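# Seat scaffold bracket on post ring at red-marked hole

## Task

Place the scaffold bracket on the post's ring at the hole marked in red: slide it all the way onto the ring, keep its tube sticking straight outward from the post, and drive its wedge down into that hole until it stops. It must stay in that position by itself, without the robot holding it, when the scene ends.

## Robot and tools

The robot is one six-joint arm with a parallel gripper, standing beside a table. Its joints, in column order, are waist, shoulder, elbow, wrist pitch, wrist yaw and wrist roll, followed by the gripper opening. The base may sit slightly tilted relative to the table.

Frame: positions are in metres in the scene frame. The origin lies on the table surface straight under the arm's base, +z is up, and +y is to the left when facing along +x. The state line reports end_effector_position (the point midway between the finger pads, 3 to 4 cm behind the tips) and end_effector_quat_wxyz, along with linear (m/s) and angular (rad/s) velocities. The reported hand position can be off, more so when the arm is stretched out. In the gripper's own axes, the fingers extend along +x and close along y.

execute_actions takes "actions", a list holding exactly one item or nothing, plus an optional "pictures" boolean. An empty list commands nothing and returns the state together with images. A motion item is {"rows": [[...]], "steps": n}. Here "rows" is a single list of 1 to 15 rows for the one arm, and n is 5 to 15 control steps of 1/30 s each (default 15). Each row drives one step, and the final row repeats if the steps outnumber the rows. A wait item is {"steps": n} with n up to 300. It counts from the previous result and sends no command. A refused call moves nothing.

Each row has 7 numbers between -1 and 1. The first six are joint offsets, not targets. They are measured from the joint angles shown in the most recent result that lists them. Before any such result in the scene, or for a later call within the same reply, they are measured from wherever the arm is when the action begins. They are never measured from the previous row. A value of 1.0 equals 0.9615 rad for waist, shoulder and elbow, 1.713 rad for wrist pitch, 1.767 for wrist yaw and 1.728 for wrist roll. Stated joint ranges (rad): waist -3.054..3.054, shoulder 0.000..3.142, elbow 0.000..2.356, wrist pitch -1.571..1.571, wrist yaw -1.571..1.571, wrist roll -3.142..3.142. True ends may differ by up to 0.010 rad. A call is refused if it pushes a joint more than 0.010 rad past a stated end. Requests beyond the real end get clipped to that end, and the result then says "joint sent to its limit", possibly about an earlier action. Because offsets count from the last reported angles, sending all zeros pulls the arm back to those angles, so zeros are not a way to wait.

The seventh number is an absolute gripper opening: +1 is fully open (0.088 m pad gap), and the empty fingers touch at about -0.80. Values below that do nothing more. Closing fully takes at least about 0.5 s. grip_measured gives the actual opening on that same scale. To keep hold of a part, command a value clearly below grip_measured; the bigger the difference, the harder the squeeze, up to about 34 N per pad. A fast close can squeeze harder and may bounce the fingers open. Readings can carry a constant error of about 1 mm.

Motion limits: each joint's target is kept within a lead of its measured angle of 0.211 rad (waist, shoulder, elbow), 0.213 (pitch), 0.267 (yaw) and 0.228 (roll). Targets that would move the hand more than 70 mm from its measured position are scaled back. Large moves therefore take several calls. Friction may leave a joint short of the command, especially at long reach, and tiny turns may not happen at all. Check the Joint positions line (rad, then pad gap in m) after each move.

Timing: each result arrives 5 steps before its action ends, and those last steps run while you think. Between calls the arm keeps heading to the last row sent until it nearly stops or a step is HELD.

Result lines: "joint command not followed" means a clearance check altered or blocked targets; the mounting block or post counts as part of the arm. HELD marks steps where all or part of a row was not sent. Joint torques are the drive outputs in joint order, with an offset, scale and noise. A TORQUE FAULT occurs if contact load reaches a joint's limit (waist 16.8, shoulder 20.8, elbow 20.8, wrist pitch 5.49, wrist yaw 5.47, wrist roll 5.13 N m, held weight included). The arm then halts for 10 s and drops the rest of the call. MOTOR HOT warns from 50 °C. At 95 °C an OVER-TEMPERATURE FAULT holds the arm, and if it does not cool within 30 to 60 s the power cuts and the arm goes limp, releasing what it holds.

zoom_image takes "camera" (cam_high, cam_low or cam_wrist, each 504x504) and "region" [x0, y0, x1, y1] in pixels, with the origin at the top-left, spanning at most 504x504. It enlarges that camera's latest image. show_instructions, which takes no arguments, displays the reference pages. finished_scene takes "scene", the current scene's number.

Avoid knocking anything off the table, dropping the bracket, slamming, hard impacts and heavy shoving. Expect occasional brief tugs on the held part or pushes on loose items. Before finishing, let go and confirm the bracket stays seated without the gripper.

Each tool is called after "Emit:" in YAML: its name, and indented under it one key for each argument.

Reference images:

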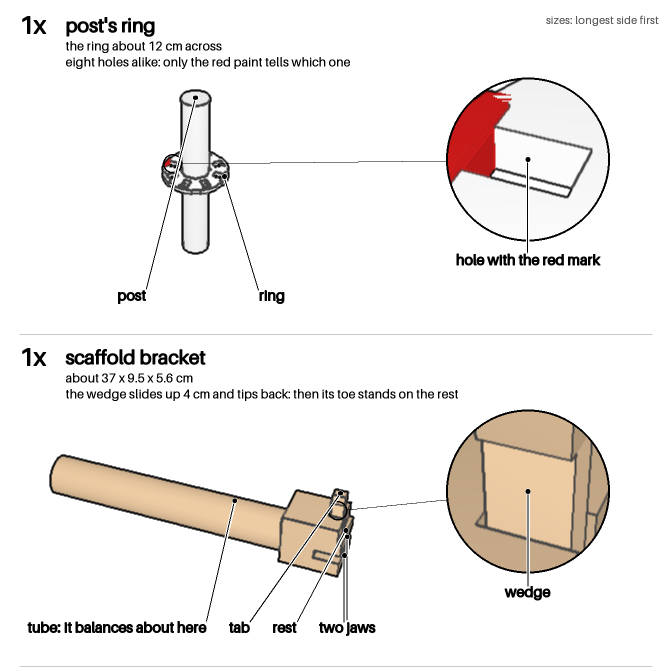

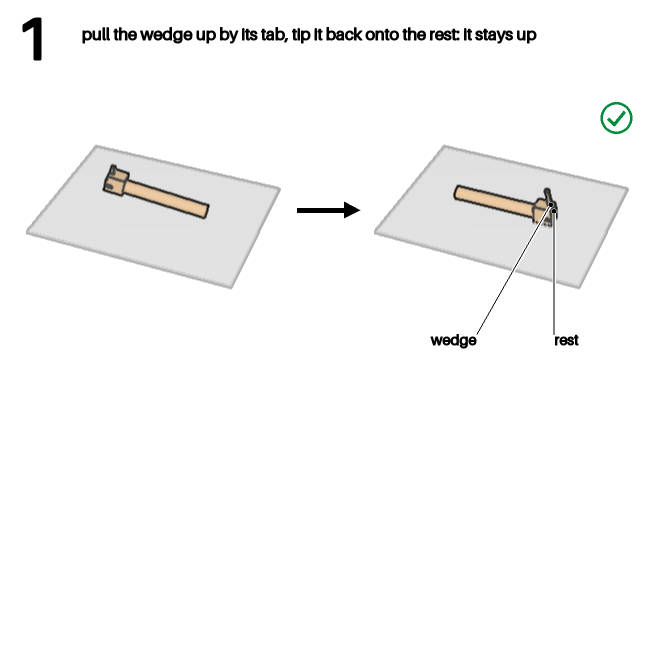

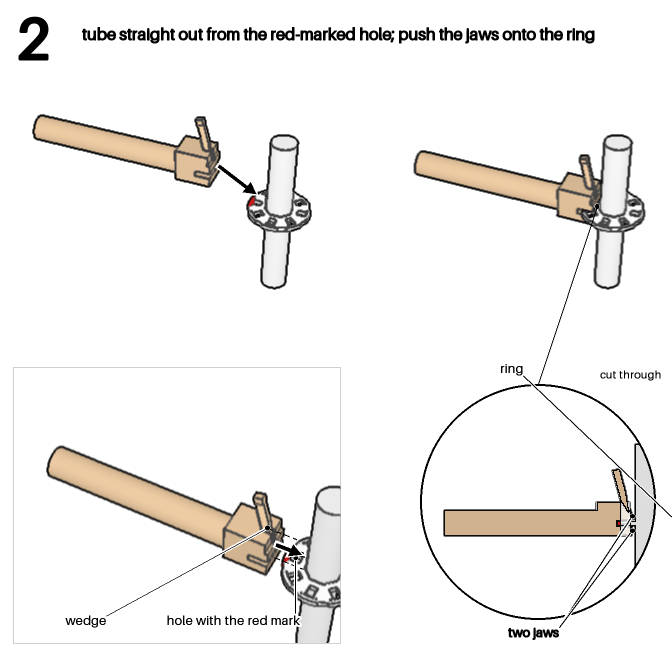

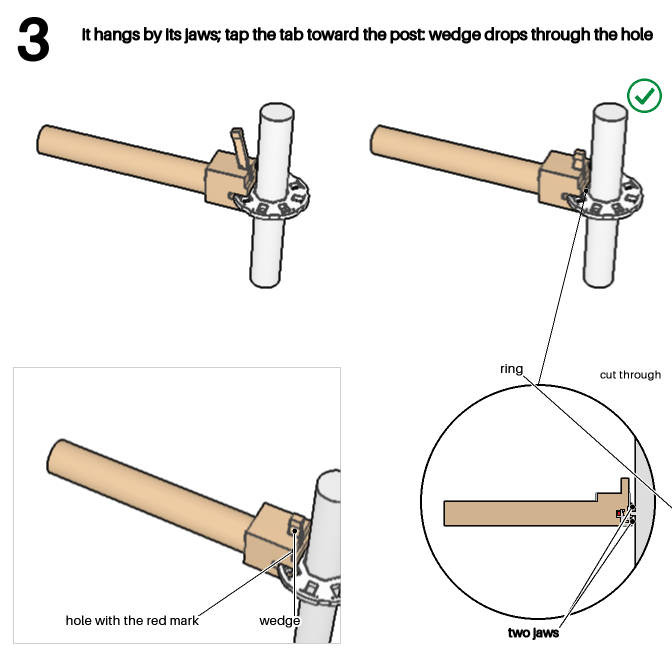

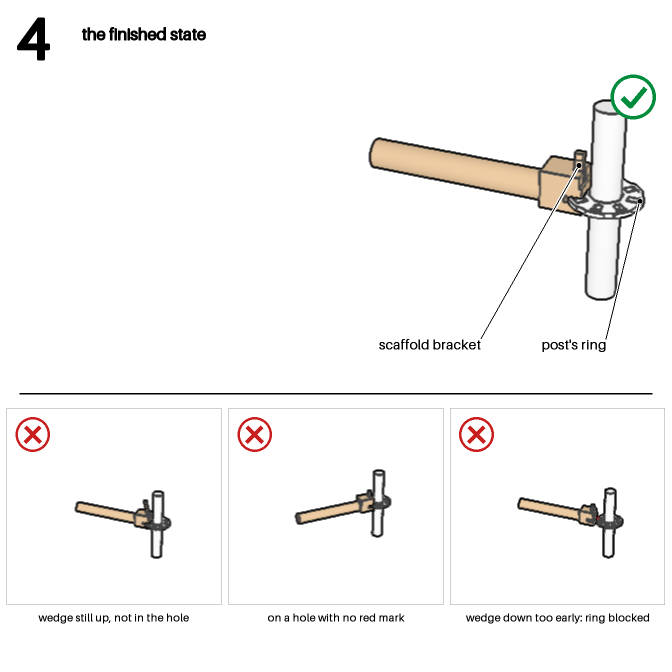

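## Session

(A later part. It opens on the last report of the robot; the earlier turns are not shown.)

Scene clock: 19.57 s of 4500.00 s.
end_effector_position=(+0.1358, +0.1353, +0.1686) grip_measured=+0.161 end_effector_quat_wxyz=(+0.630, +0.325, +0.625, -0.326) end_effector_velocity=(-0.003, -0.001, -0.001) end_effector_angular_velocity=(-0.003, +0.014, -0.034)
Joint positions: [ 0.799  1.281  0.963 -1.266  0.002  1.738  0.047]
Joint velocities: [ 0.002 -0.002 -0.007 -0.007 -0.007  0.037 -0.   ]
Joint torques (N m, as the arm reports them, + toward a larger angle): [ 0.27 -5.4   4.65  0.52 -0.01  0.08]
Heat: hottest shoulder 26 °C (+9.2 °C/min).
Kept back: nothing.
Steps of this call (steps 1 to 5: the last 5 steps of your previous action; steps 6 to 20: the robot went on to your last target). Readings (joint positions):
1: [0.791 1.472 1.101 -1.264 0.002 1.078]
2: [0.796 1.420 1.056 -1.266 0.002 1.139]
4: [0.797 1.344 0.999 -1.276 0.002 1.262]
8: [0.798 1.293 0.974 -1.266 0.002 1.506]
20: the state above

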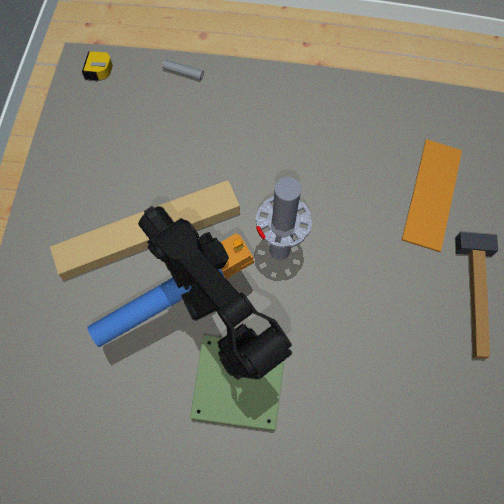

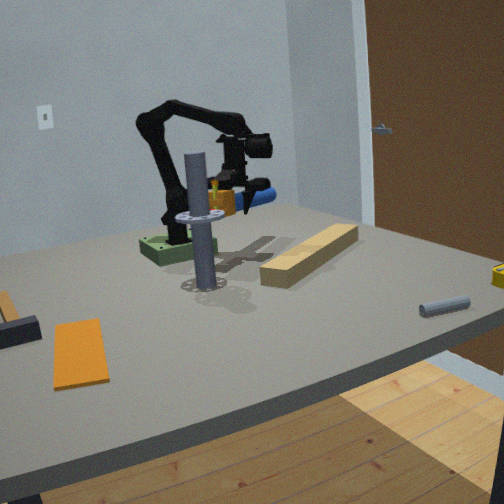

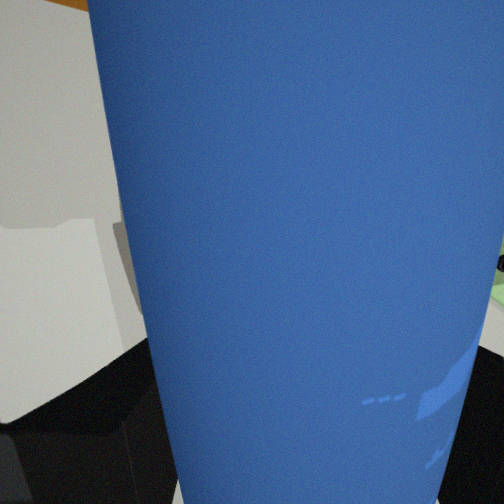

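Emit:
zoom_image:
  camera: "cam_low"
  region: [150, 130, 290, 250]

Emit:
zoom_image:
  camera: "cam_high"
  region: [180, 170, 340, 320]

Region (150, 130, 290, 250) of cam_low's 504x504 image, scaled by 3.600, with more detail than that image has; it fills the top 432 rows of this view, and the rest is white.

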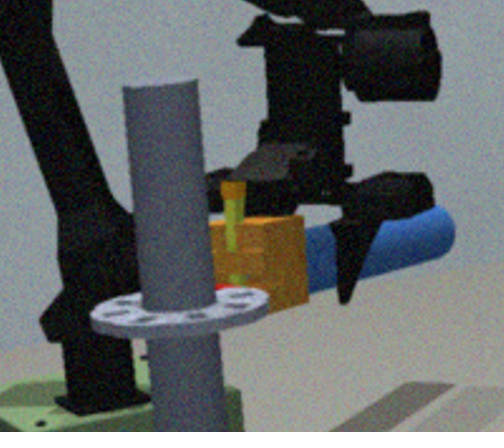

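Region (180, 170, 340, 320) of cam_high's 504x504 image, scaled by 3.150, with more detail than that image has; it fills the top 472 rows of this view, and the rest is white.

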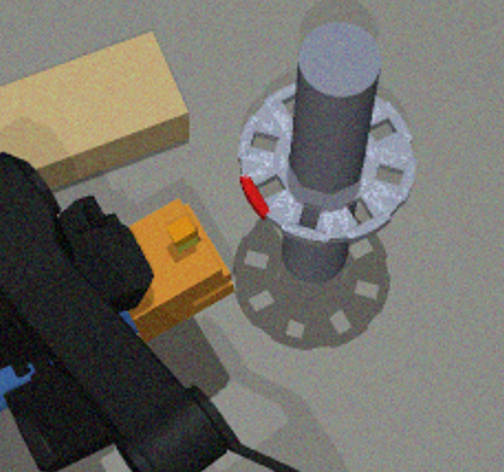

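Emit:
execute_actions:
  actions:
    - {"rows": [[0.1,0.03,-0.05,0.05,0,0.056,-0.5],[0.204,0.07,-0.11,0.1,0,0.113,-0.5],[0.204,0.11,-0.18,0.17,0,0.113,-0.5],[0.204,0.15,-0.24,0.23,0,0.113,-0.5],[0.204,0.18,-0.29,0.27,0,0.113,-0.5],[0.204,0.2,-0.32,0.3,0,0.113,-0.5],[0.204,0.21,-0.34,0.32,0,0.113,-0.5],[0.204,0.22,-0.35,0.33,0,0.113,-0.5],[0.204,0.232,-0.364,0.342,0,0.113,-0.5]], "steps": 15}

Emit:
execute_actions:
  actions:
    - {"steps": 15}
  pictures: true

Scene clock: 20.70 s of 4500.00 s.
end_effector_position=(+0.1084, +0.1589, +0.0545) grip_measured=+0.161 end_effector_quat_wxyz=(+0.628, +0.308, +0.629, -0.341) end_effector_velocity=(-0.026, -0.032, -0.188) end_effector_angular_velocity=(-0.024, -0.013, -0.009)
Joint positions: [ 0.987  1.486  0.639 -0.781 -0.003  1.922  0.047]
Joint velocities: [ 0.042  0.364 -0.579  0.93   0.022  0.051 -0.008]
Joint torques (N m, as the arm reports them, + toward a larger angle): [ 0.16 -6.21  5.95  1.02  0.23  0.13]
Heat: hottest shoulder 26 °C (+8.7 °C/min).
Steps of this call (steps 1 to 24: the robot went on to your last target; steps 25 to 34: the first 10 steps of this action). Readings (joint positions):
25: [0.809 1.282 0.957 -1.255 0.007 1.762]
26: [0.842 1.287 0.939 -1.217 0.013 1.807]
28: [0.924 1.326 0.876 -1.088 0.003 1.867]
32: [0.983 1.451 0.699 -0.866 -0.003 1.914]
34: the state above

Scene clock: 21.20 s of 4500.00 s.
end_effector_position=(+0.1137, +0.1683, +0.0463) grip_measured=+0.156 end_effector_quat_wxyz=(+0.630, +0.329, +0.626, -0.321) end_effector_velocity=(+0.002, +0.002, -0.000) end_effector_angular_velocity=(+0.014, -0.018, -0.005)
Joint positions: [ 0.992  1.502  0.614 -0.683 -0.002  1.931  0.047]
Joint velocities: [ 0.002 -0.007 -0.007  0.022  0.007  0.007 -0.   ]
Joint torques (N m, as the arm reports them, + toward a larger angle): [ 0.14 -4.43  3.61  0.63  0.17  0.06]
Heat: hottest shoulder 26 °C (+8.5 °C/min).
Kept back: nothing.
Steps of this call (steps 1 to 5: the last 5 steps of your previous action; steps 6 to 15: the robot went on to your last target). Readings (joint positions):
1: [0.988 1.494 0.625 -0.754 -0.003 1.925]
2: [0.989 1.498 0.619 -0.733 -0.003 1.928]
4: [0.990 1.500 0.616 -0.705 -0.002 1.929]
8: [0.992 1.501 0.615 -0.690 -0.002 1.931]
15: the state above

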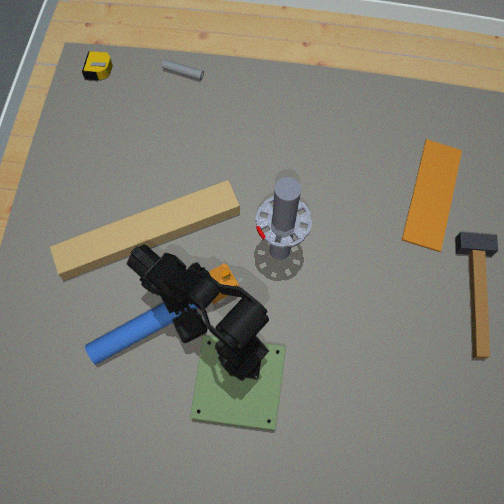

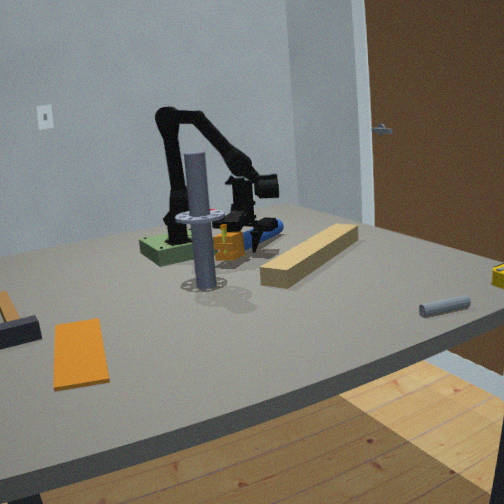

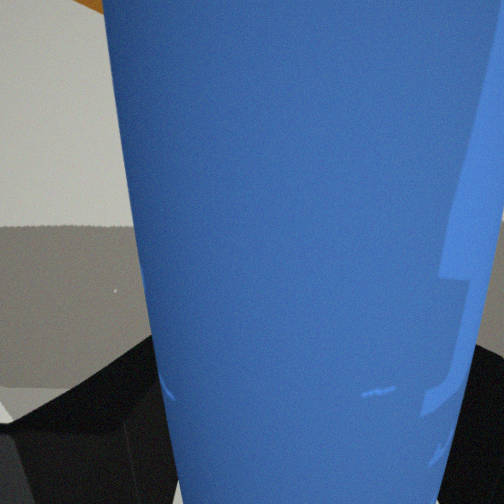

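Emit:
execute_actions:
  actions:
    - {"rows": [[0,0,0,0,0,0,1]], "steps": 15}

Emit:
execute_actions:
  actions:
    - {"rows": [[0,-0.19,0.316,-0.285,0,0,1]], "steps": 15}

Scene clock: 21.77 s of 4500.00 s.
end_effector_position=(+0.1138, +0.1684, +0.0462) grip_measured=+0.664 end_effector_quat_wxyz=(+0.630, +0.329, +0.625, -0.321) end_effector_velocity=(+0.000, +0.002, +0.001) end_effector_angular_velocity=(+0.014, -0.001, +0.005)
Joint positions: [ 0.992  1.502  0.614 -0.682 -0.002  1.931  0.072]
Joint velocities: [-0.002 -0.007 -0.002  0.007 -0.007 -0.007  0.175]
Joint torques (N m, as the arm reports them, + toward a larger angle): [-0.06 -4.56  3.62  0.38 -0.02  0.01]
Heat: hottest shoulder 26 °C (+8.3 °C/min).
Steps of this call (steps 1 to 7: the robot went on to your last target; steps 8 to 17: the first 10 steps of this action). Readings (joint positions):
8: [0.992 1.502 0.614 -0.682 -0.002 1.931]
9: [0.992 1.502 0.614 -0.682 -0.002 1.931]
11: [0.992 1.502 0.614 -0.682 -0.002 1.931]
15: [0.992 1.502 0.614 -0.682 -0.002 1.931]
17: the state above

Scene clock: 22.27 s of 4500.00 s.
end_effector_position=(+0.1170, +0.1745, +0.1475) grip_measured=+1.000 end_effector_quat_wxyz=(+0.632, +0.342, +0.624, -0.308) end_effector_velocity=(-0.064, -0.093, -0.003) end_effector_angular_velocity=(-0.419, +0.292, +0.001)
Joint positions: [ 0.992  1.321  0.907 -1.12  -0.002  1.931  0.088]
Joint velocities: [-0.002 -0.007  0.002 -0.52  -0.007 -0.007  0.   ]
Joint torques (N m, as the arm reports them, + toward a larger angle): [-0.07 -4.    5.    0.47  0.   -0.01]
Heat: hottest shoulder 26 °C (+8.1 °C/min).
Steps of this call (steps 1 to 5: the last 5 steps of your previous action; steps 6 to 15: the first 10 steps of this action, its rows measured from where the robot was after step 5). Readings (joint positions):
5: [0.992 1.502 0.614 -0.682 -0.002 1.931]
6: [0.992 1.486 0.634 -0.718 -0.002 1.931]
7: [0.992 1.463 0.664 -0.782 -0.002 1.931]
9: [0.992 1.401 0.755 -0.871 -0.002 1.931]
13: [0.992 1.328 0.900 -1.068 -0.002 1.931]
15: the state above

Emit:
execute_actions:
  actions:
    - {"rows": [[-0.424,-0.046,-0.019,-0.037,0,-0.236,1]], "steps": 15}

Emit:
execute_actions:
  actions:
    - {"steps": 10}
  pictures: true

Scene clock: 22.87 s of 4500.00 s.
end_effector_position=(+0.1617, +0.1087, +0.1523) grip_measured=+1.000 end_effector_quat_wxyz=(+0.631, +0.332, +0.624, -0.320) end_effector_velocity=(+0.018, -0.036, -0.005) end_effector_angular_velocity=(+0.000, +0.009, +0.049)
Joint positions: [ 0.607  1.284  0.899 -1.18  -0.001  1.548  0.088]
Joint velocities: [-0.208 -0.012 -0.027  0.007 -0.007 -0.256  0.   ]
Joint torques (N m, as the arm reports them, + toward a larger angle): [-0.06 -4.71  3.8   0.34 -0.08 -0.07]
Heat: hottest shoulder 26 °C (+7.9 °C/min).
Steps of this call (steps 1 to 5: the last 5 steps of your previous action; steps 6 to 8: the robot went on to your last target; steps 9 to 18: the first 10 steps of this action). Readings (joint positions):
9: [0.969 1.316 0.909 -1.165 -0.012 1.880]
10: [0.915 1.310 0.907 -1.168 -0.011 1.817]
12: [0.797 1.295 0.905 -1.175 -0.005 1.696]
16: [0.629 1.285 0.902 -1.180 -0.000 1.570]
18: the state above

Scene clock: 23.20 s of 4500.00 s.
end_effector_position=(+0.1634, +0.1054, +0.1522) grip_measured=+1.000 end_effector_quat_wxyz=(+0.632, +0.330, +0.624, -0.319) end_effector_velocity=(-0.005, -0.002, -0.000) end_effector_angular_velocity=(+0.007, +0.030, -0.005)
Joint positions: [ 0.588  1.282  0.898 -1.181 -0.001  1.526  0.088]
Joint velocities: [-0.012 -0.002 -0.002 -0.022 -0.022 -0.007  0.   ]
Joint torques (N m, as the arm reports them, + toward a larger angle): [-0.38 -4.66  3.77  0.31 -0.08 -0.08]
Heat: hottest shoulder 26 °C (+7.8 °C/min).
Kept back: nothing.
Steps of this call (steps 1 to 5: the last 5 steps of your previous action; steps 6 to 10: the robot went on to your last target). Readings (joint positions):
1: [0.601 1.284 0.899 -1.180 -0.001 1.542]
2: [0.598 1.283 0.899 -1.181 -0.001 1.537]
4: [0.593 1.283 0.898 -1.181 -0.001 1.531]
8: [0.589 1.282 0.898 -1.181 -0.001 1.527]
10: the state above

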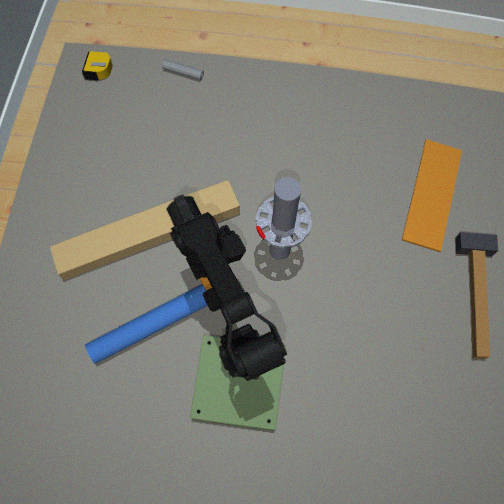

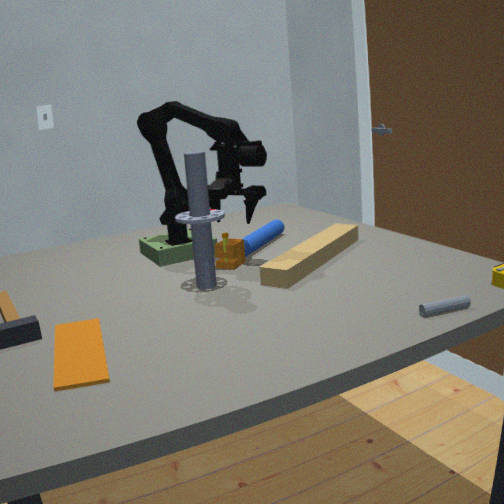

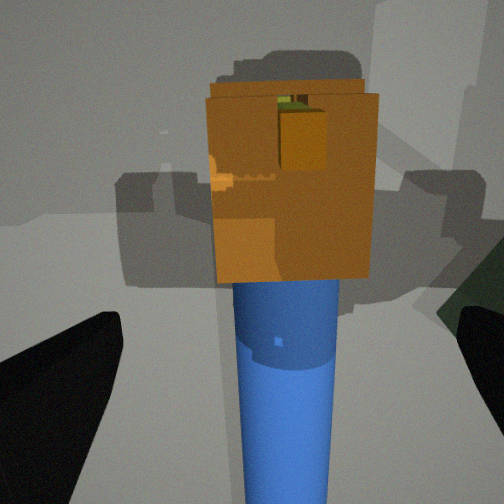

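Emit:
execute_actions:
  actions:
    - {"rows": [[-0.158,0.057,-0.10,0.085,0,-0.087,0.0]], "steps": 15}

Emit:
execute_actions:
  actions:
    - {"steps": 10}
  pictures: true

Scene clock: 24.50 s of 4500.00 s.
end_effector_position=(+0.1825, +0.0831, +0.1222) grip_measured=+0.016 end_effector_quat_wxyz=(+0.632, +0.332, +0.623, -0.319) end_effector_velocity=(+0.015, +0.001, +0.000) end_effector_angular_velocity=(+0.046, -0.052, +0.040)
Joint positions: [ 0.443  1.331  0.811 -1.043 -0.002  1.383  0.04 ]
Joint velocities: [-0.042 -0.002 -0.002  0.066 -0.022 -0.081  0.01 ]
Joint torques (N m, as the arm reports them, + toward a larger angle): [-0.35 -3.49  3.75  0.66  0.02 -0.07]
Heat: hottest shoulder 26 °C (+7.3 °C/min).
Steps of this call (steps 1 to 29: the robot went on to your last target; steps 30 to 39: the first 10 steps of this action). Readings (joint positions):
30: [0.571 1.286 0.887 -1.159 -0.007 1.492]
31: [0.534 1.290 0.869 -1.114 -0.007 1.458]
33: [0.477 1.315 0.840 -1.077 -0.002 1.419]
37: [0.446 1.331 0.811 -1.050 -0.002 1.389]
39: the state above

Scene clock: 24.83 s of 4500.00 s.
end_effector_position=(+0.1837, +0.0828, +0.1223) grip_measured=+0.001 end_effector_quat_wxyz=(+0.633, +0.333, +0.622, -0.318) end_effector_velocity=(-0.003, +0.001, -0.000) end_effector_angular_velocity=(+0.003, +0.010, +0.010)
Joint positions: [ 0.439  1.331  0.811 -1.038 -0.002  1.378  0.039]
Joint velocities: [ 0.002 -0.002 -0.002 -0.007 -0.007 -0.007 -0.001]
Joint torques (N m, as the arm reports them, + toward a larger angle): [-0.35 -3.41  3.68  0.74  0.02 -0.07]
Heat: hottest shoulder 26 °C (+7.2 °C/min).
Kept back: nothing.
Steps of this call (steps 1 to 5: the last 5 steps of your previous action; steps 6 to 10: the robot went on to your last target). Readings (joint positions):
1: [0.442 1.331 0.811 -1.041 -0.002 1.382]
2: [0.441 1.331 0.811 -1.041 -0.002 1.381]
4: [0.440 1.331 0.811 -1.039 -0.002 1.379]
8: [0.440 1.331 0.811 -1.038 -0.002 1.378]
10: the state above

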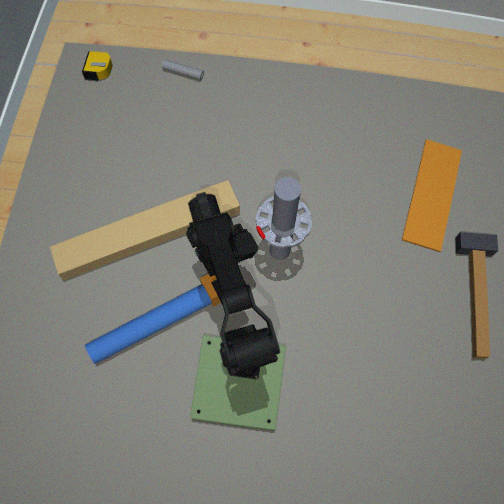

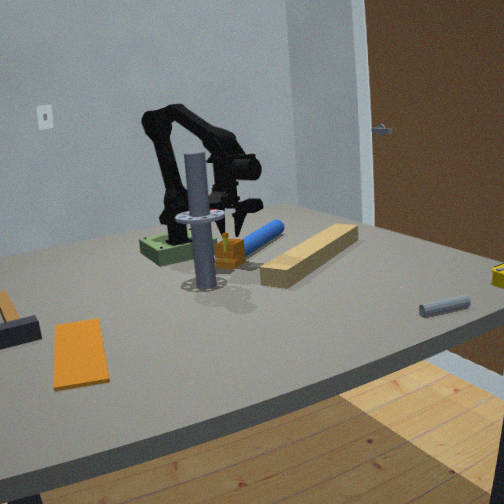

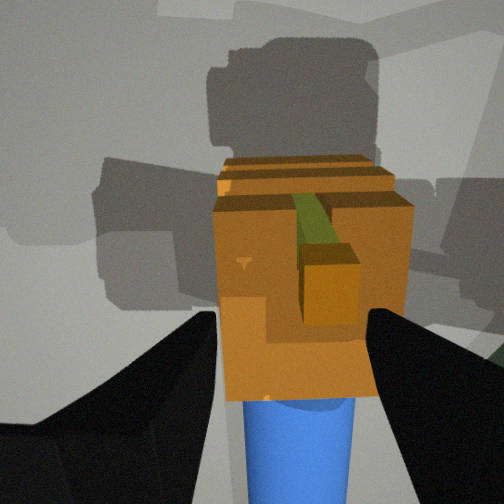

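Emit:
execute_actions:
  actions:
    - {"rows": [[-0.085,0,-0.02,0.01,0,-0.047,0.0],[-0.085,0,-0.02,0.01,0,-0.047,0.0],[-0.085,0,-0.02,0.01,0,-0.047,0.0],[-0.085,0,-0.02,0.01,0,-0.047,0.0],[-0.085,0,-0.02,0.01,0,-0.047,0.0],[-0.085,0.01,-0.071,0.038,0,-0.047,0.0]], "steps": 15}

Emit:
execute_actions:
  actions:
    - {"steps": 8}
  pictures: true

Scene clock: 25.90 s of 4500.00 s.
end_effector_position=(+0.1856, +0.0673, +0.1094) grip_measured=+0.000 end_effector_quat_wxyz=(+0.632, +0.332, +0.624, -0.319) end_effector_velocity=(-0.037, -0.017, -0.047) end_effector_angular_velocity=(-0.038, +0.124, +0.030)
Joint positions: [ 0.363  1.334  0.76  -0.988 -0.003  1.302  0.039]
Joint velocities: [-0.022  0.012 -0.183  0.066 -0.007 -0.051 -0.   ]
Joint torques (N m, as the arm reports them, + toward a larger angle): [-0.3  -3.59  4.16  0.92  0.07 -0.07]
Heat: hottest shoulder 26 °C (+6.9 °C/min).
Steps of this call (steps 1 to 15: the robot went on to your last target; steps 16 to 22: nothing new was sent; steps 23 to 32: the first 10 steps of this action). Readings (joint positions):
23: [0.431 1.331 0.809 -1.035 -0.003 1.360]
24: [0.411 1.331 0.807 -1.030 -0.004 1.342]
26: [0.380 1.331 0.804 -1.028 -0.003 1.321]
30: [0.364 1.332 0.776 -0.993 -0.003 1.305]
32: the state above

Scene clock: 26.17 s of 4500.00 s.
end_effector_position=(+0.1859, +0.0670, +0.1074) grip_measured=+0.000 end_effector_quat_wxyz=(+0.633, +0.333, +0.623, -0.318) end_effector_velocity=(-0.004, -0.001, -0.001) end_effector_angular_velocity=(+0.003, +0.014, -0.010)
Joint positions: [ 0.361  1.335  0.752 -0.977 -0.003  1.299  0.039]
Joint velocities: [-0.002 -0.002 -0.007 -0.007 -0.007  0.007 -0.   ]
Joint torques (N m, as the arm reports them, + toward a larger angle): [-0.33 -3.38  3.58  0.75  0.04 -0.05]
Heat: hottest shoulder 26 °C (+6.9 °C/min).
Kept back: nothing.
Steps of this call (steps 1 to 5: the last 5 steps of your previous action; steps 6 to 8: the robot went on to your last target). Readings (joint positions):
1: [0.362 1.334 0.755 -0.985 -0.003 1.301]
2: [0.362 1.335 0.753 -0.982 -0.003 1.301]
4: [0.361 1.335 0.752 -0.978 -0.003 1.300]
8: the state above

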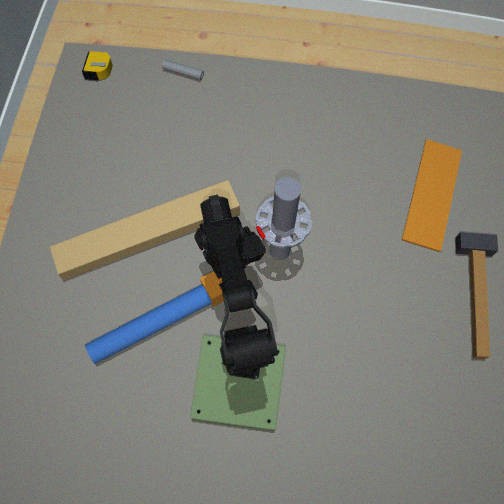

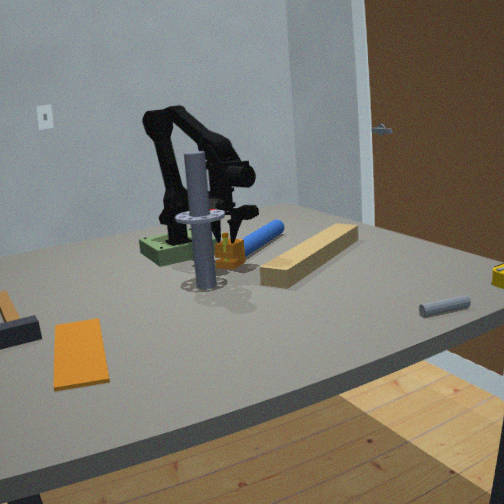

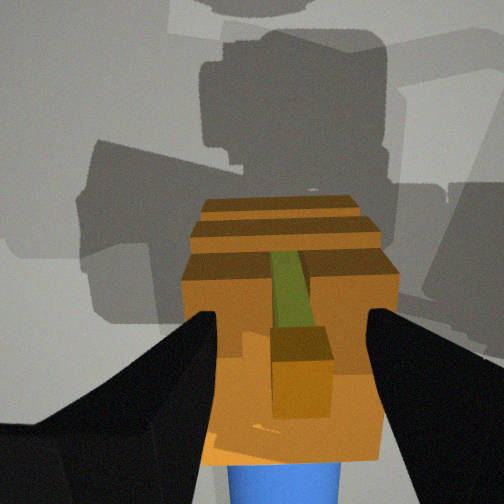

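Emit:
execute_actions:
  actions:
    - {"rows": [[0,0,0,0,0,0,-0.8]], "steps": 15}

Emit:
execute_actions:
  actions:
    - {"steps": 6}
  pictures: true

Scene clock: 26.60 s of 4500.00 s.
end_effector_position=(+0.1859, +0.0671, +0.1074) grip_measured=-0.543 end_effector_quat_wxyz=(+0.633, +0.332, +0.623, -0.317) end_effector_velocity=(-0.004, -0.001, -0.001) end_effector_angular_velocity=(+0.003, +0.014, +0.005)
Joint positions: [ 0.361  1.335  0.752 -0.976 -0.003  1.297  0.012]
Joint velocities: [-0.002 -0.002 -0.007 -0.007 -0.007 -0.007 -0.   ]
Joint torques (N m, as the arm reports them, + toward a larger angle): [-0.05 -4.13  4.41  0.54 -0.02  0.06]
Heat: hottest shoulder 26 °C (+6.8 °C/min).
Steps of this call (steps 1 to 3: the robot went on to your last target; steps 4 to 13: the first 10 steps of this action). Readings (joint positions):
4: [0.361 1.335 0.752 -0.976 -0.003 1.299]
5: [0.361 1.335 0.752 -0.976 -0.003 1.299]
7: [0.361 1.335 0.752 -0.976 -0.003 1.299]
11: [0.361 1.335 0.752 -0.976 -0.003 1.297]
13: the state above

Scene clock: 26.80 s of 4500.00 s.
end_effector_position=(+0.1859, +0.0671, +0.1074) grip_measured=-0.544 end_effector_quat_wxyz=(+0.633, +0.332, +0.623, -0.317) end_effector_velocity=(-0.001, -0.003, -0.000) end_effector_angular_velocity=(-0.009, +0.004, -0.000)
Joint positions: [ 0.361  1.335  0.752 -0.976 -0.003  1.297  0.012]
Joint velocities: [-0.007 -0.002 -0.002 -0.007  0.007 -0.007 -0.   ]
Joint torques (N m, as the arm reports them, + toward a larger angle): [-0.03 -4.15  4.38  0.53  0.    0.08]
Heat: hottest shoulder 26 °C (+6.7 °C/min).
Kept back: nothing.
Steps of this call (steps 1 to 5: the last 5 steps of your previous action; step 6: the robot went on to your last target). Readings (joint positions):
1: [0.361 1.335 0.752 -0.976 -0.003 1.297]
2: [0.361 1.335 0.752 -0.976 -0.003 1.297]
4: [0.361 1.335 0.752 -0.976 -0.003 1.297]
6: the state above

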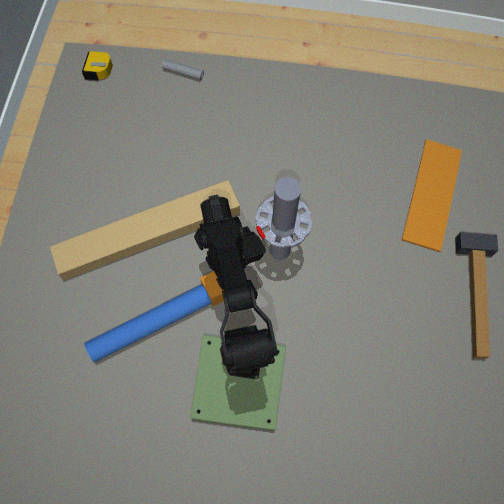

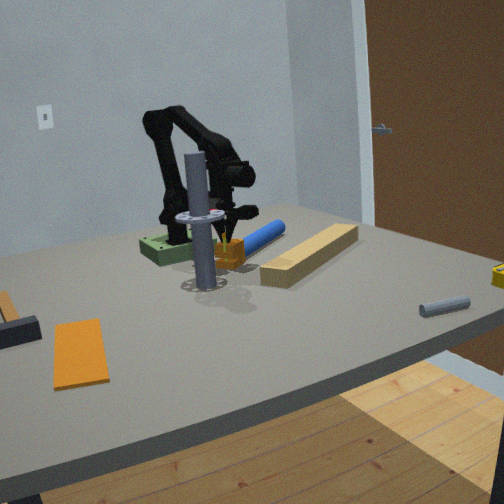

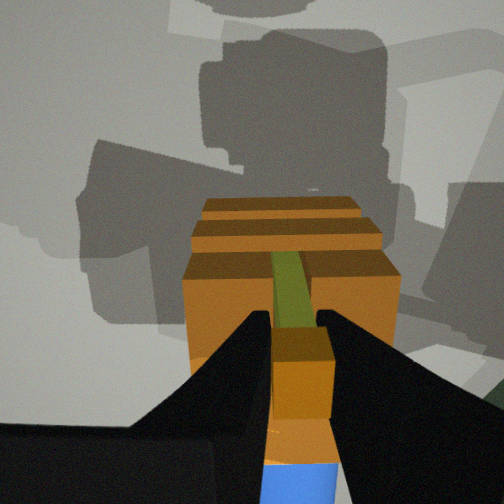

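Emit:
execute_actions:
  actions:
    - {"rows": [[0,-0.01,0.03,-0.02,0,0,-0.8],[0,-0.02,0.06,-0.045,0,0,-0.8],[0,-0.03,0.09,-0.07,0,0,-0.8],[0,-0.044,0.118,-0.09,0,0,-0.8]], "steps": 15}

Emit:
execute_actions:
  actions:
    - {"steps": 8}
  pictures: true

Scene clock: 27.53 s of 4500.00 s.
end_effector_position=(+0.1852, +0.0668, +0.1382) grip_measured=-0.544 end_effector_quat_wxyz=(+0.633, +0.331, +0.624, -0.317) end_effector_velocity=(-0.001, +0.000, +0.018) end_effector_angular_velocity=(+0.006, +0.005, +0.005)
Joint positions: [ 0.361  1.299  0.853 -1.115 -0.003  1.296  0.012]
Joint velocities: [-0.002 -0.017  0.061 -0.081 -0.007 -0.007 -0.   ]
Joint torques (N m, as the arm reports them, + toward a larger angle): [-0.06 -4.63  5.12  0.17 -0.02  0.03]
Heat: hottest shoulder 26 °C (+6.5 °C/min).
Steps of this call (steps 1 to 12: the robot went on to your last target; steps 13 to 22: the first 10 steps of this action). Readings (joint positions):
13: [0.361 1.335 0.754 -0.978 -0.003 1.297]
14: [0.361 1.334 0.762 -0.993 -0.003 1.298]
16: [0.361 1.326 0.796 -1.050 -0.003 1.299]
20: [0.361 1.301 0.845 -1.108 -0.003 1.296]
22: the state above

Scene clock: 27.80 s of 4500.00 s.
end_effector_position=(+0.1850, +0.0667, +0.1397) grip_measured=-0.544 end_effector_quat_wxyz=(+0.632, +0.330, +0.624, -0.318) end_effector_velocity=(-0.001, -0.002, +0.001) end_effector_angular_velocity=(-0.008, -0.000, +0.005)
Joint positions: [ 0.361  1.298  0.858 -1.123 -0.003  1.296  0.012]
Joint velocities: [-0.002 -0.007 -0.002 -0.007  0.007 -0.007 -0.   ]
Joint torques (N m, as the arm reports them, + toward a larger angle): [-0.03 -4.75  5.13  0.07 -0.01  0.02]
Heat: hottest shoulder 26 °C (+6.5 °C/min).
Kept back: nothing.
Steps of this call (steps 1 to 5: the last 5 steps of your previous action; steps 6 to 8: the robot went on to your last target). Readings (joint positions):
1: [0.361 1.299 0.855 -1.117 -0.003 1.296]
2: [0.361 1.299 0.856 -1.119 -0.003 1.296]
4: [0.361 1.298 0.857 -1.121 -0.003 1.296]
8: the state above

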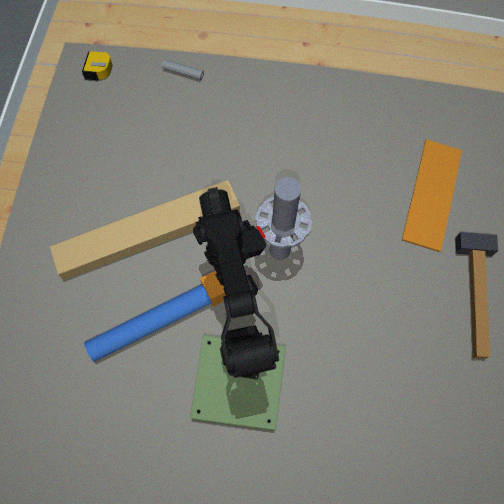

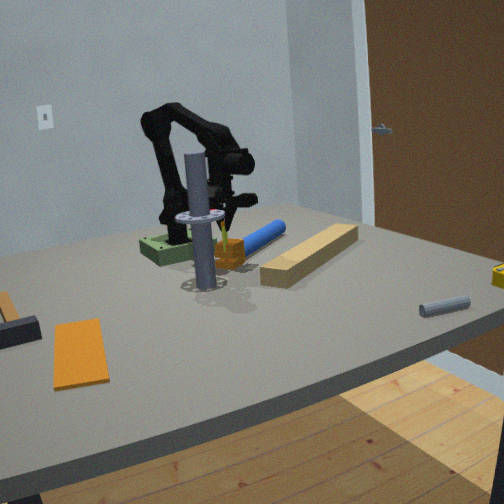

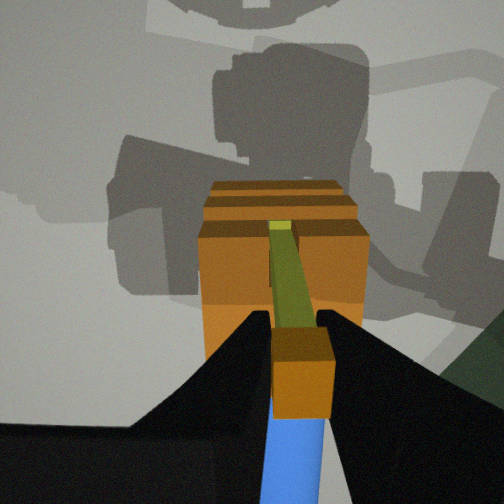

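Emit:
execute_actions:
  actions:
    - {"rows": [[0.01,-0.005,0.012,-0.01,0,0.006,-0.8],[0.02,-0.01,0.025,-0.02,0,0.012,-0.8],[0.035,-0.016,0.038,-0.03,0,0.02,-0.8],[0.053,-0.0226,0.051,-0.0415,0,0.03,-0.8]], "steps": 15}

Emit:
execute_actions:
  actions:
    - {"steps": 8}
  pictures: true

Scene clock: 28.63 s of 4500.00 s.
end_effector_position=(+0.1779, +0.0731, +0.1506) grip_measured=-0.544 end_effector_quat_wxyz=(+0.629, +0.327, +0.627, -0.323) end_effector_velocity=(-0.019, -0.003, -0.000) end_effector_angular_velocity=(-0.024, +0.077, -0.005)
Joint positions: [ 0.405  1.285  0.894 -1.185 -0.002  1.344  0.012]
Joint velocities: [ 0.017 -0.002 -0.002 -0.081 -0.007  0.022 -0.   ]
Joint torques (N m, as the arm reports them, + toward a larger angle): [ 0.34 -4.9   5.79  0.21 -0.09 -0.02]
Heat: hottest shoulder 26 °C (+6.3 °C/min).
Steps of this call (steps 1 to 15: the robot went on to your last target; steps 16 to 25: the first 10 steps of this action). Readings (joint positions):
16: [0.361 1.298 0.859 -1.126 -0.003 1.297]
17: [0.363 1.298 0.862 -1.132 -0.003 1.302]
19: [0.376 1.295 0.874 -1.155 -0.002 1.319]
23: [0.403 1.285 0.892 -1.181 -0.002 1.339]
25: the state above

Scene clock: 28.90 s of 4500.00 s.
end_effector_position=(+0.1770, +0.0732, +0.1508) grip_measured=-0.544 end_effector_quat_wxyz=(+0.628, +0.327, +0.628, -0.324) end_effector_velocity=(-0.006, -0.004, +0.001) end_effector_angular_velocity=(-0.019, +0.027, +0.020)
Joint positions: [ 0.408  1.285  0.894 -1.19  -0.002  1.347  0.012]
Joint velocities: [-0.002 -0.002  0.002 -0.037  0.007 -0.022 -0.   ]
Joint torques (N m, as the arm reports them, + toward a larger angle): [ 0.27 -4.97  5.76  0.21 -0.07  0.01]
Heat: hottest shoulder 26 °C (+6.2 °C/min).
Kept back: nothing.
Steps of this call (steps 1 to 5: the last 5 steps of your previous action; steps 6 to 8: the robot went on to your last target). Readings (joint positions):
1: [0.406 1.285 0.894 -1.187 -0.002 1.345]
2: [0.406 1.285 0.894 -1.188 -0.002 1.346]
4: [0.407 1.285 0.894 -1.189 -0.002 1.346]
8: the state above

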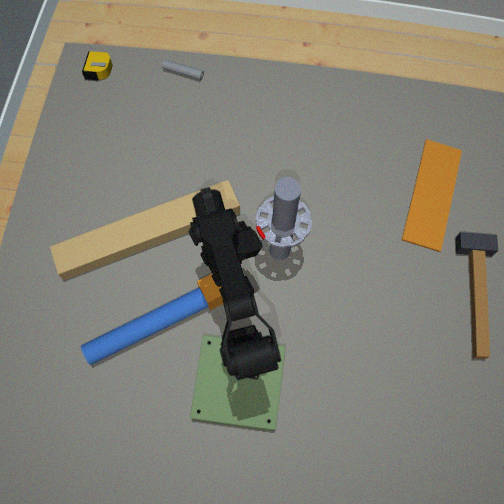

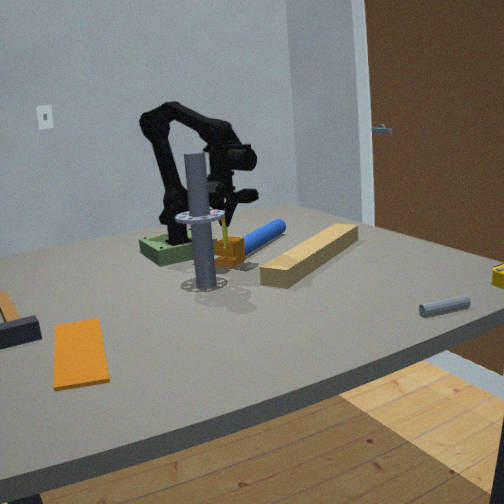

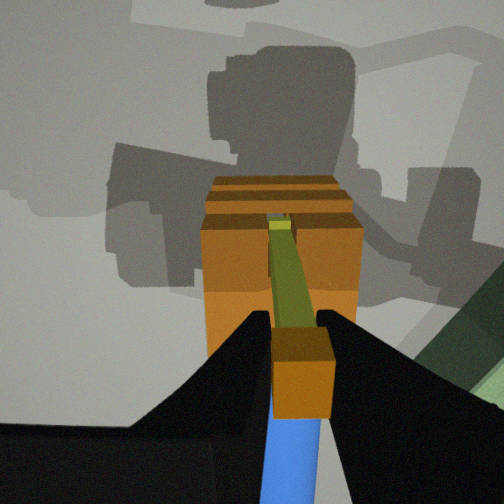

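Emit:
execute_actions:
  actions:
    - {"rows": [[0.01,0.004,-0.01,0.01,0,0.006,-0.8]], "steps": 10}

Emit:
execute_actions:
  actions:
    - {"rows": [[0,0,0,0,0,0,0.2]], "steps": 15}

Emit:
execute_actions:
  actions:
    - {"steps": 10}
  pictures: true

Scene clock: 29.40 s of 4500.00 s.
end_effector_position=(+0.1775, +0.0747, +0.1499) grip_measured=-0.544 end_effector_quat_wxyz=(+0.630, +0.327, +0.627, -0.322) end_effector_velocity=(-0.002, +0.000, -0.007) end_effector_angular_velocity=(-0.010, +0.004, -0.010)
Joint positions: [ 0.414  1.285  0.891 -1.18  -0.002  1.35   0.012]
Joint velocities: [ 0.012  0.002 -0.027  0.022  0.007  0.022 -0.   ]
Joint torques (N m, as the arm reports them, + toward a larger angle): [ 0.15 -3.65  4.37  0.74 -0.02  0.12]
Heat: hottest shoulder 26 °C (+6.1 °C/min).
Steps of this call (steps 1 to 10: the robot went on to your last target; steps 11 to 15: the first 5 steps of this action). Readings (joint positions):
11: [0.408 1.285 0.894 -1.191 -0.002 1.347]
12: [0.410 1.285 0.894 -1.189 -0.002 1.349]
14: [0.413 1.285 0.892 -1.182 -0.002 1.350]
15: the state above

Scene clock: 29.90 s of 4500.00 s.
end_effector_position=(+0.1775, +0.0748, +0.1490) grip_measured=+0.181 end_effector_quat_wxyz=(+0.629, +0.328, +0.626, -0.322) end_effector_velocity=(-0.003, +0.001, -0.000) end_effector_angular_velocity=(+0.004, +0.010, -0.005)
Joint positions: [ 0.414  1.286  0.887 -1.177 -0.002  1.353  0.048]
Joint velocities: [ 0.002 -0.002 -0.002 -0.007 -0.007  0.007 -0.008]
Joint torques (N m, as the arm reports them, + toward a larger angle): [-0.06 -4.    4.62  0.52 -0.01  0.  ]
Heat: hottest shoulder 26 °C (+6.0 °C/min).
Steps of this call (steps 1 to 5: the last 5 steps of your previous action; steps 6 to 15: the first 10 steps of this action, its rows measured from where the robot was after step 5). Readings (joint positions):
5: [0.414 1.286 0.888 -1.177 -0.002 1.352]
6: [0.414 1.286 0.888 -1.177 -0.002 1.352]
7: [0.414 1.286 0.888 -1.177 -0.002 1.352]
9: [0.414 1.286 0.887 -1.177 -0.002 1.353]
13: [0.414 1.286 0.887 -1.177 -0.002 1.353]
15: the state above

Scene clock: 30.23 s of 4500.00 s.
end_effector_position=(+0.1776, +0.0748, +0.1491) grip_measured=+0.198 end_effector_quat_wxyz=(+0.629, +0.328, +0.626, -0.322) end_effector_velocity=(-0.003, -0.001, -0.001) end_effector_angular_velocity=(+0.002, +0.014, +0.005)
Joint positions: [ 0.414  1.286  0.888 -1.177 -0.002  1.353  0.049]
Joint velocities: [-0.002 -0.002 -0.007 -0.007 -0.007 -0.007  0.   ]
Joint torques (N m, as the arm reports them, + toward a larger angle): [-0.05 -4.    4.59  0.49  0.    0.  ]
Heat: hottest shoulder 26 °C (+6.0 °C/min).
Kept back: nothing.
Steps of this call (steps 1 to 5: the last 5 steps of your previous action; steps 6 to 10: the robot went on to your last target). Readings (joint positions):
1: [0.414 1.286 0.888 -1.177 -0.002 1.353]
2: [0.414 1.286 0.887 -1.177 -0.002 1.353]
4: [0.414 1.286 0.887 -1.177 -0.002 1.353]
8: [0.414 1.286 0.887 -1.177 -0.002 1.353]
10: the state above

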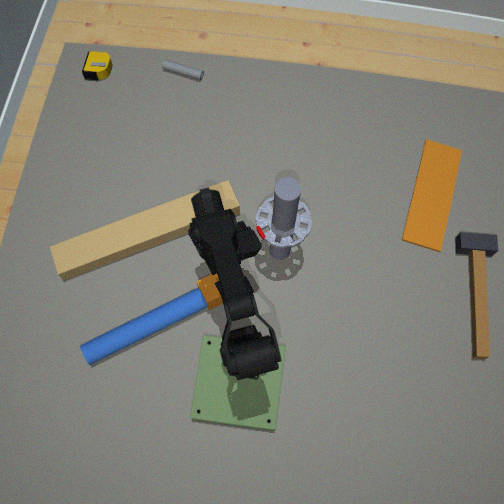

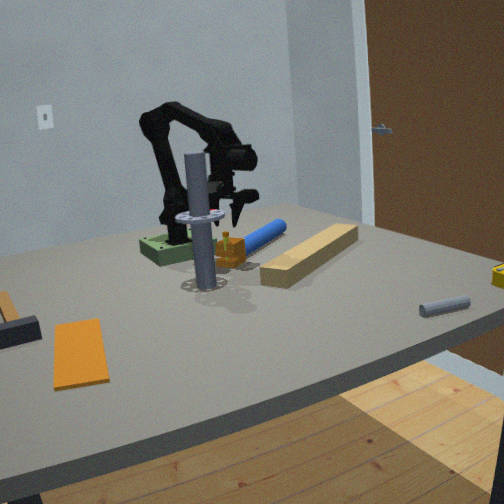

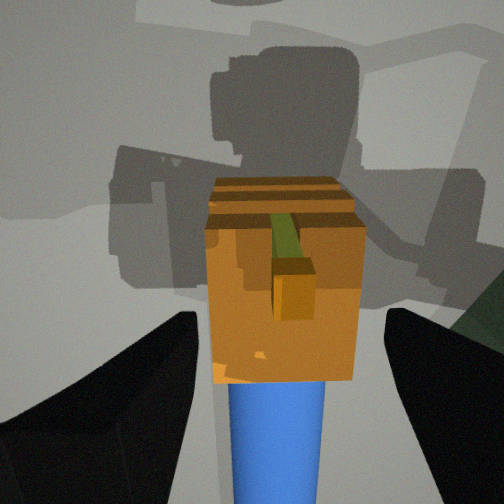

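Emit:
execute_actions:
  actions:
    - {"rows": [[-0.055,0.01,-0.03,0.02,0,-0.032,0.0],[-0.055,0.01,-0.03,0.02,0,-0.032,0.0],[-0.055,0.01,-0.03,0.02,0,-0.032,0.0],[-0.055,0.03,-0.09,0.07,0,-0.032,0.0],[-0.055,0.051,-0.141,0.117,0,-0.032,0.0]], "steps": 15}

Emit:
execute_actions:
  actions:
    - {"steps": 6}
  pictures: true

Scene clock: 31.27 s of 4500.00 s.
end_effector_position=(+0.1843, +0.0674, +0.1120) grip_measured=+0.007 end_effector_quat_wxyz=(+0.632, +0.330, +0.625, -0.319) end_effector_velocity=(-0.006, -0.007, -0.054) end_effector_angular_velocity=(-0.011, +0.009, +0.019)
Joint positions: [ 0.366  1.329  0.767 -1.004 -0.003  1.302  0.039]
Joint velocities: [-0.017  0.051 -0.188  0.227  0.007 -0.037 -0.004]
Joint torques (N m, as the arm reports them, + toward a larger angle): [-0.36 -4.01  4.58  0.93  0.03 -0.09]
Heat: hottest shoulder 26 °C (+5.8 °C/min).
Steps of this call (steps 1 to 15: the robot went on to your last target; steps 16 to 21: nothing new was sent; steps 22 to 31: the first 10 steps of this action). Readings (joint positions):
22: [0.409 1.286 0.886 -1.173 -0.002 1.341]
23: [0.397 1.286 0.882 -1.164 -0.002 1.330]
25: [0.377 1.289 0.868 -1.139 -0.002 1.315]
29: [0.367 1.321 0.788 -1.023 -0.003 1.304]
31: the state above

Scene clock: 31.47 s of 4500.00 s.
end_effector_position=(+0.1873, +0.0682, +0.1106) grip_measured=+0.001 end_effector_quat_wxyz=(+0.636, +0.333, +0.621, -0.315) end_effector_velocity=(-0.006, -0.000, -0.004) end_effector_angular_velocity=(+0.013, +0.028, -0.014)
Joint positions: [ 0.364  1.33   0.762 -0.983 -0.003  1.3    0.039]
Joint velocities: [-0.007  0.002 -0.012 -0.007 -0.022  0.007 -0.001]
Joint torques (N m, as the arm reports them, + toward a larger angle): [-0.37 -3.56  3.67  0.83  0.02 -0.07]
Heat: hottest shoulder 26 °C (+5.7 °C/min).
Kept back: nothing.
Steps of this call (steps 1 to 5: the last 5 steps of your previous action; step 6: the robot went on to your last target). Readings (joint positions):
1: [0.365 1.330 0.763 -0.997 -0.003 1.301]
2: [0.365 1.330 0.762 -0.991 -0.003 1.301]
4: [0.365 1.330 0.762 -0.984 -0.003 1.300]
6: the state above

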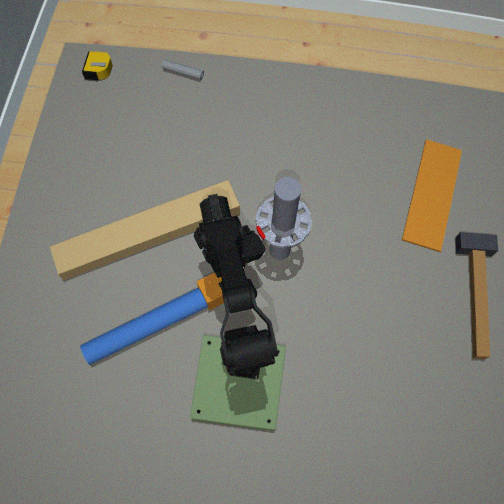

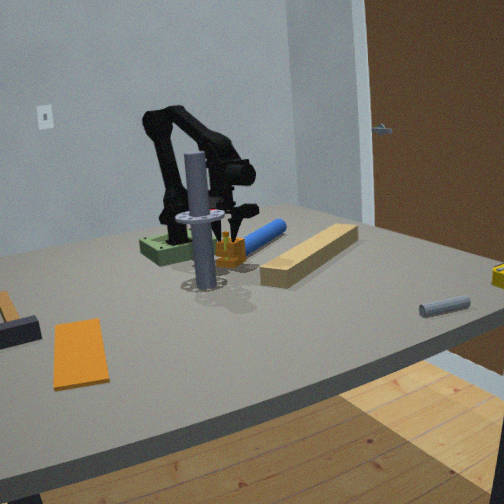

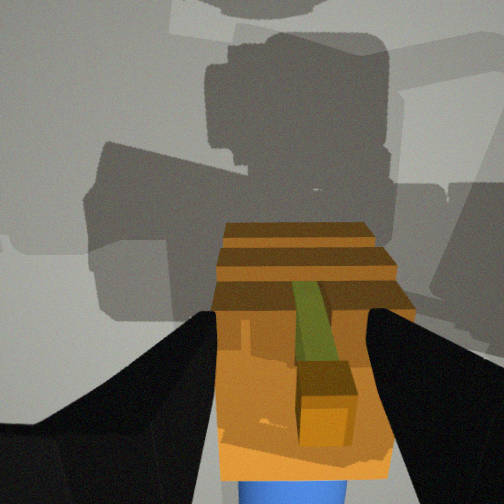

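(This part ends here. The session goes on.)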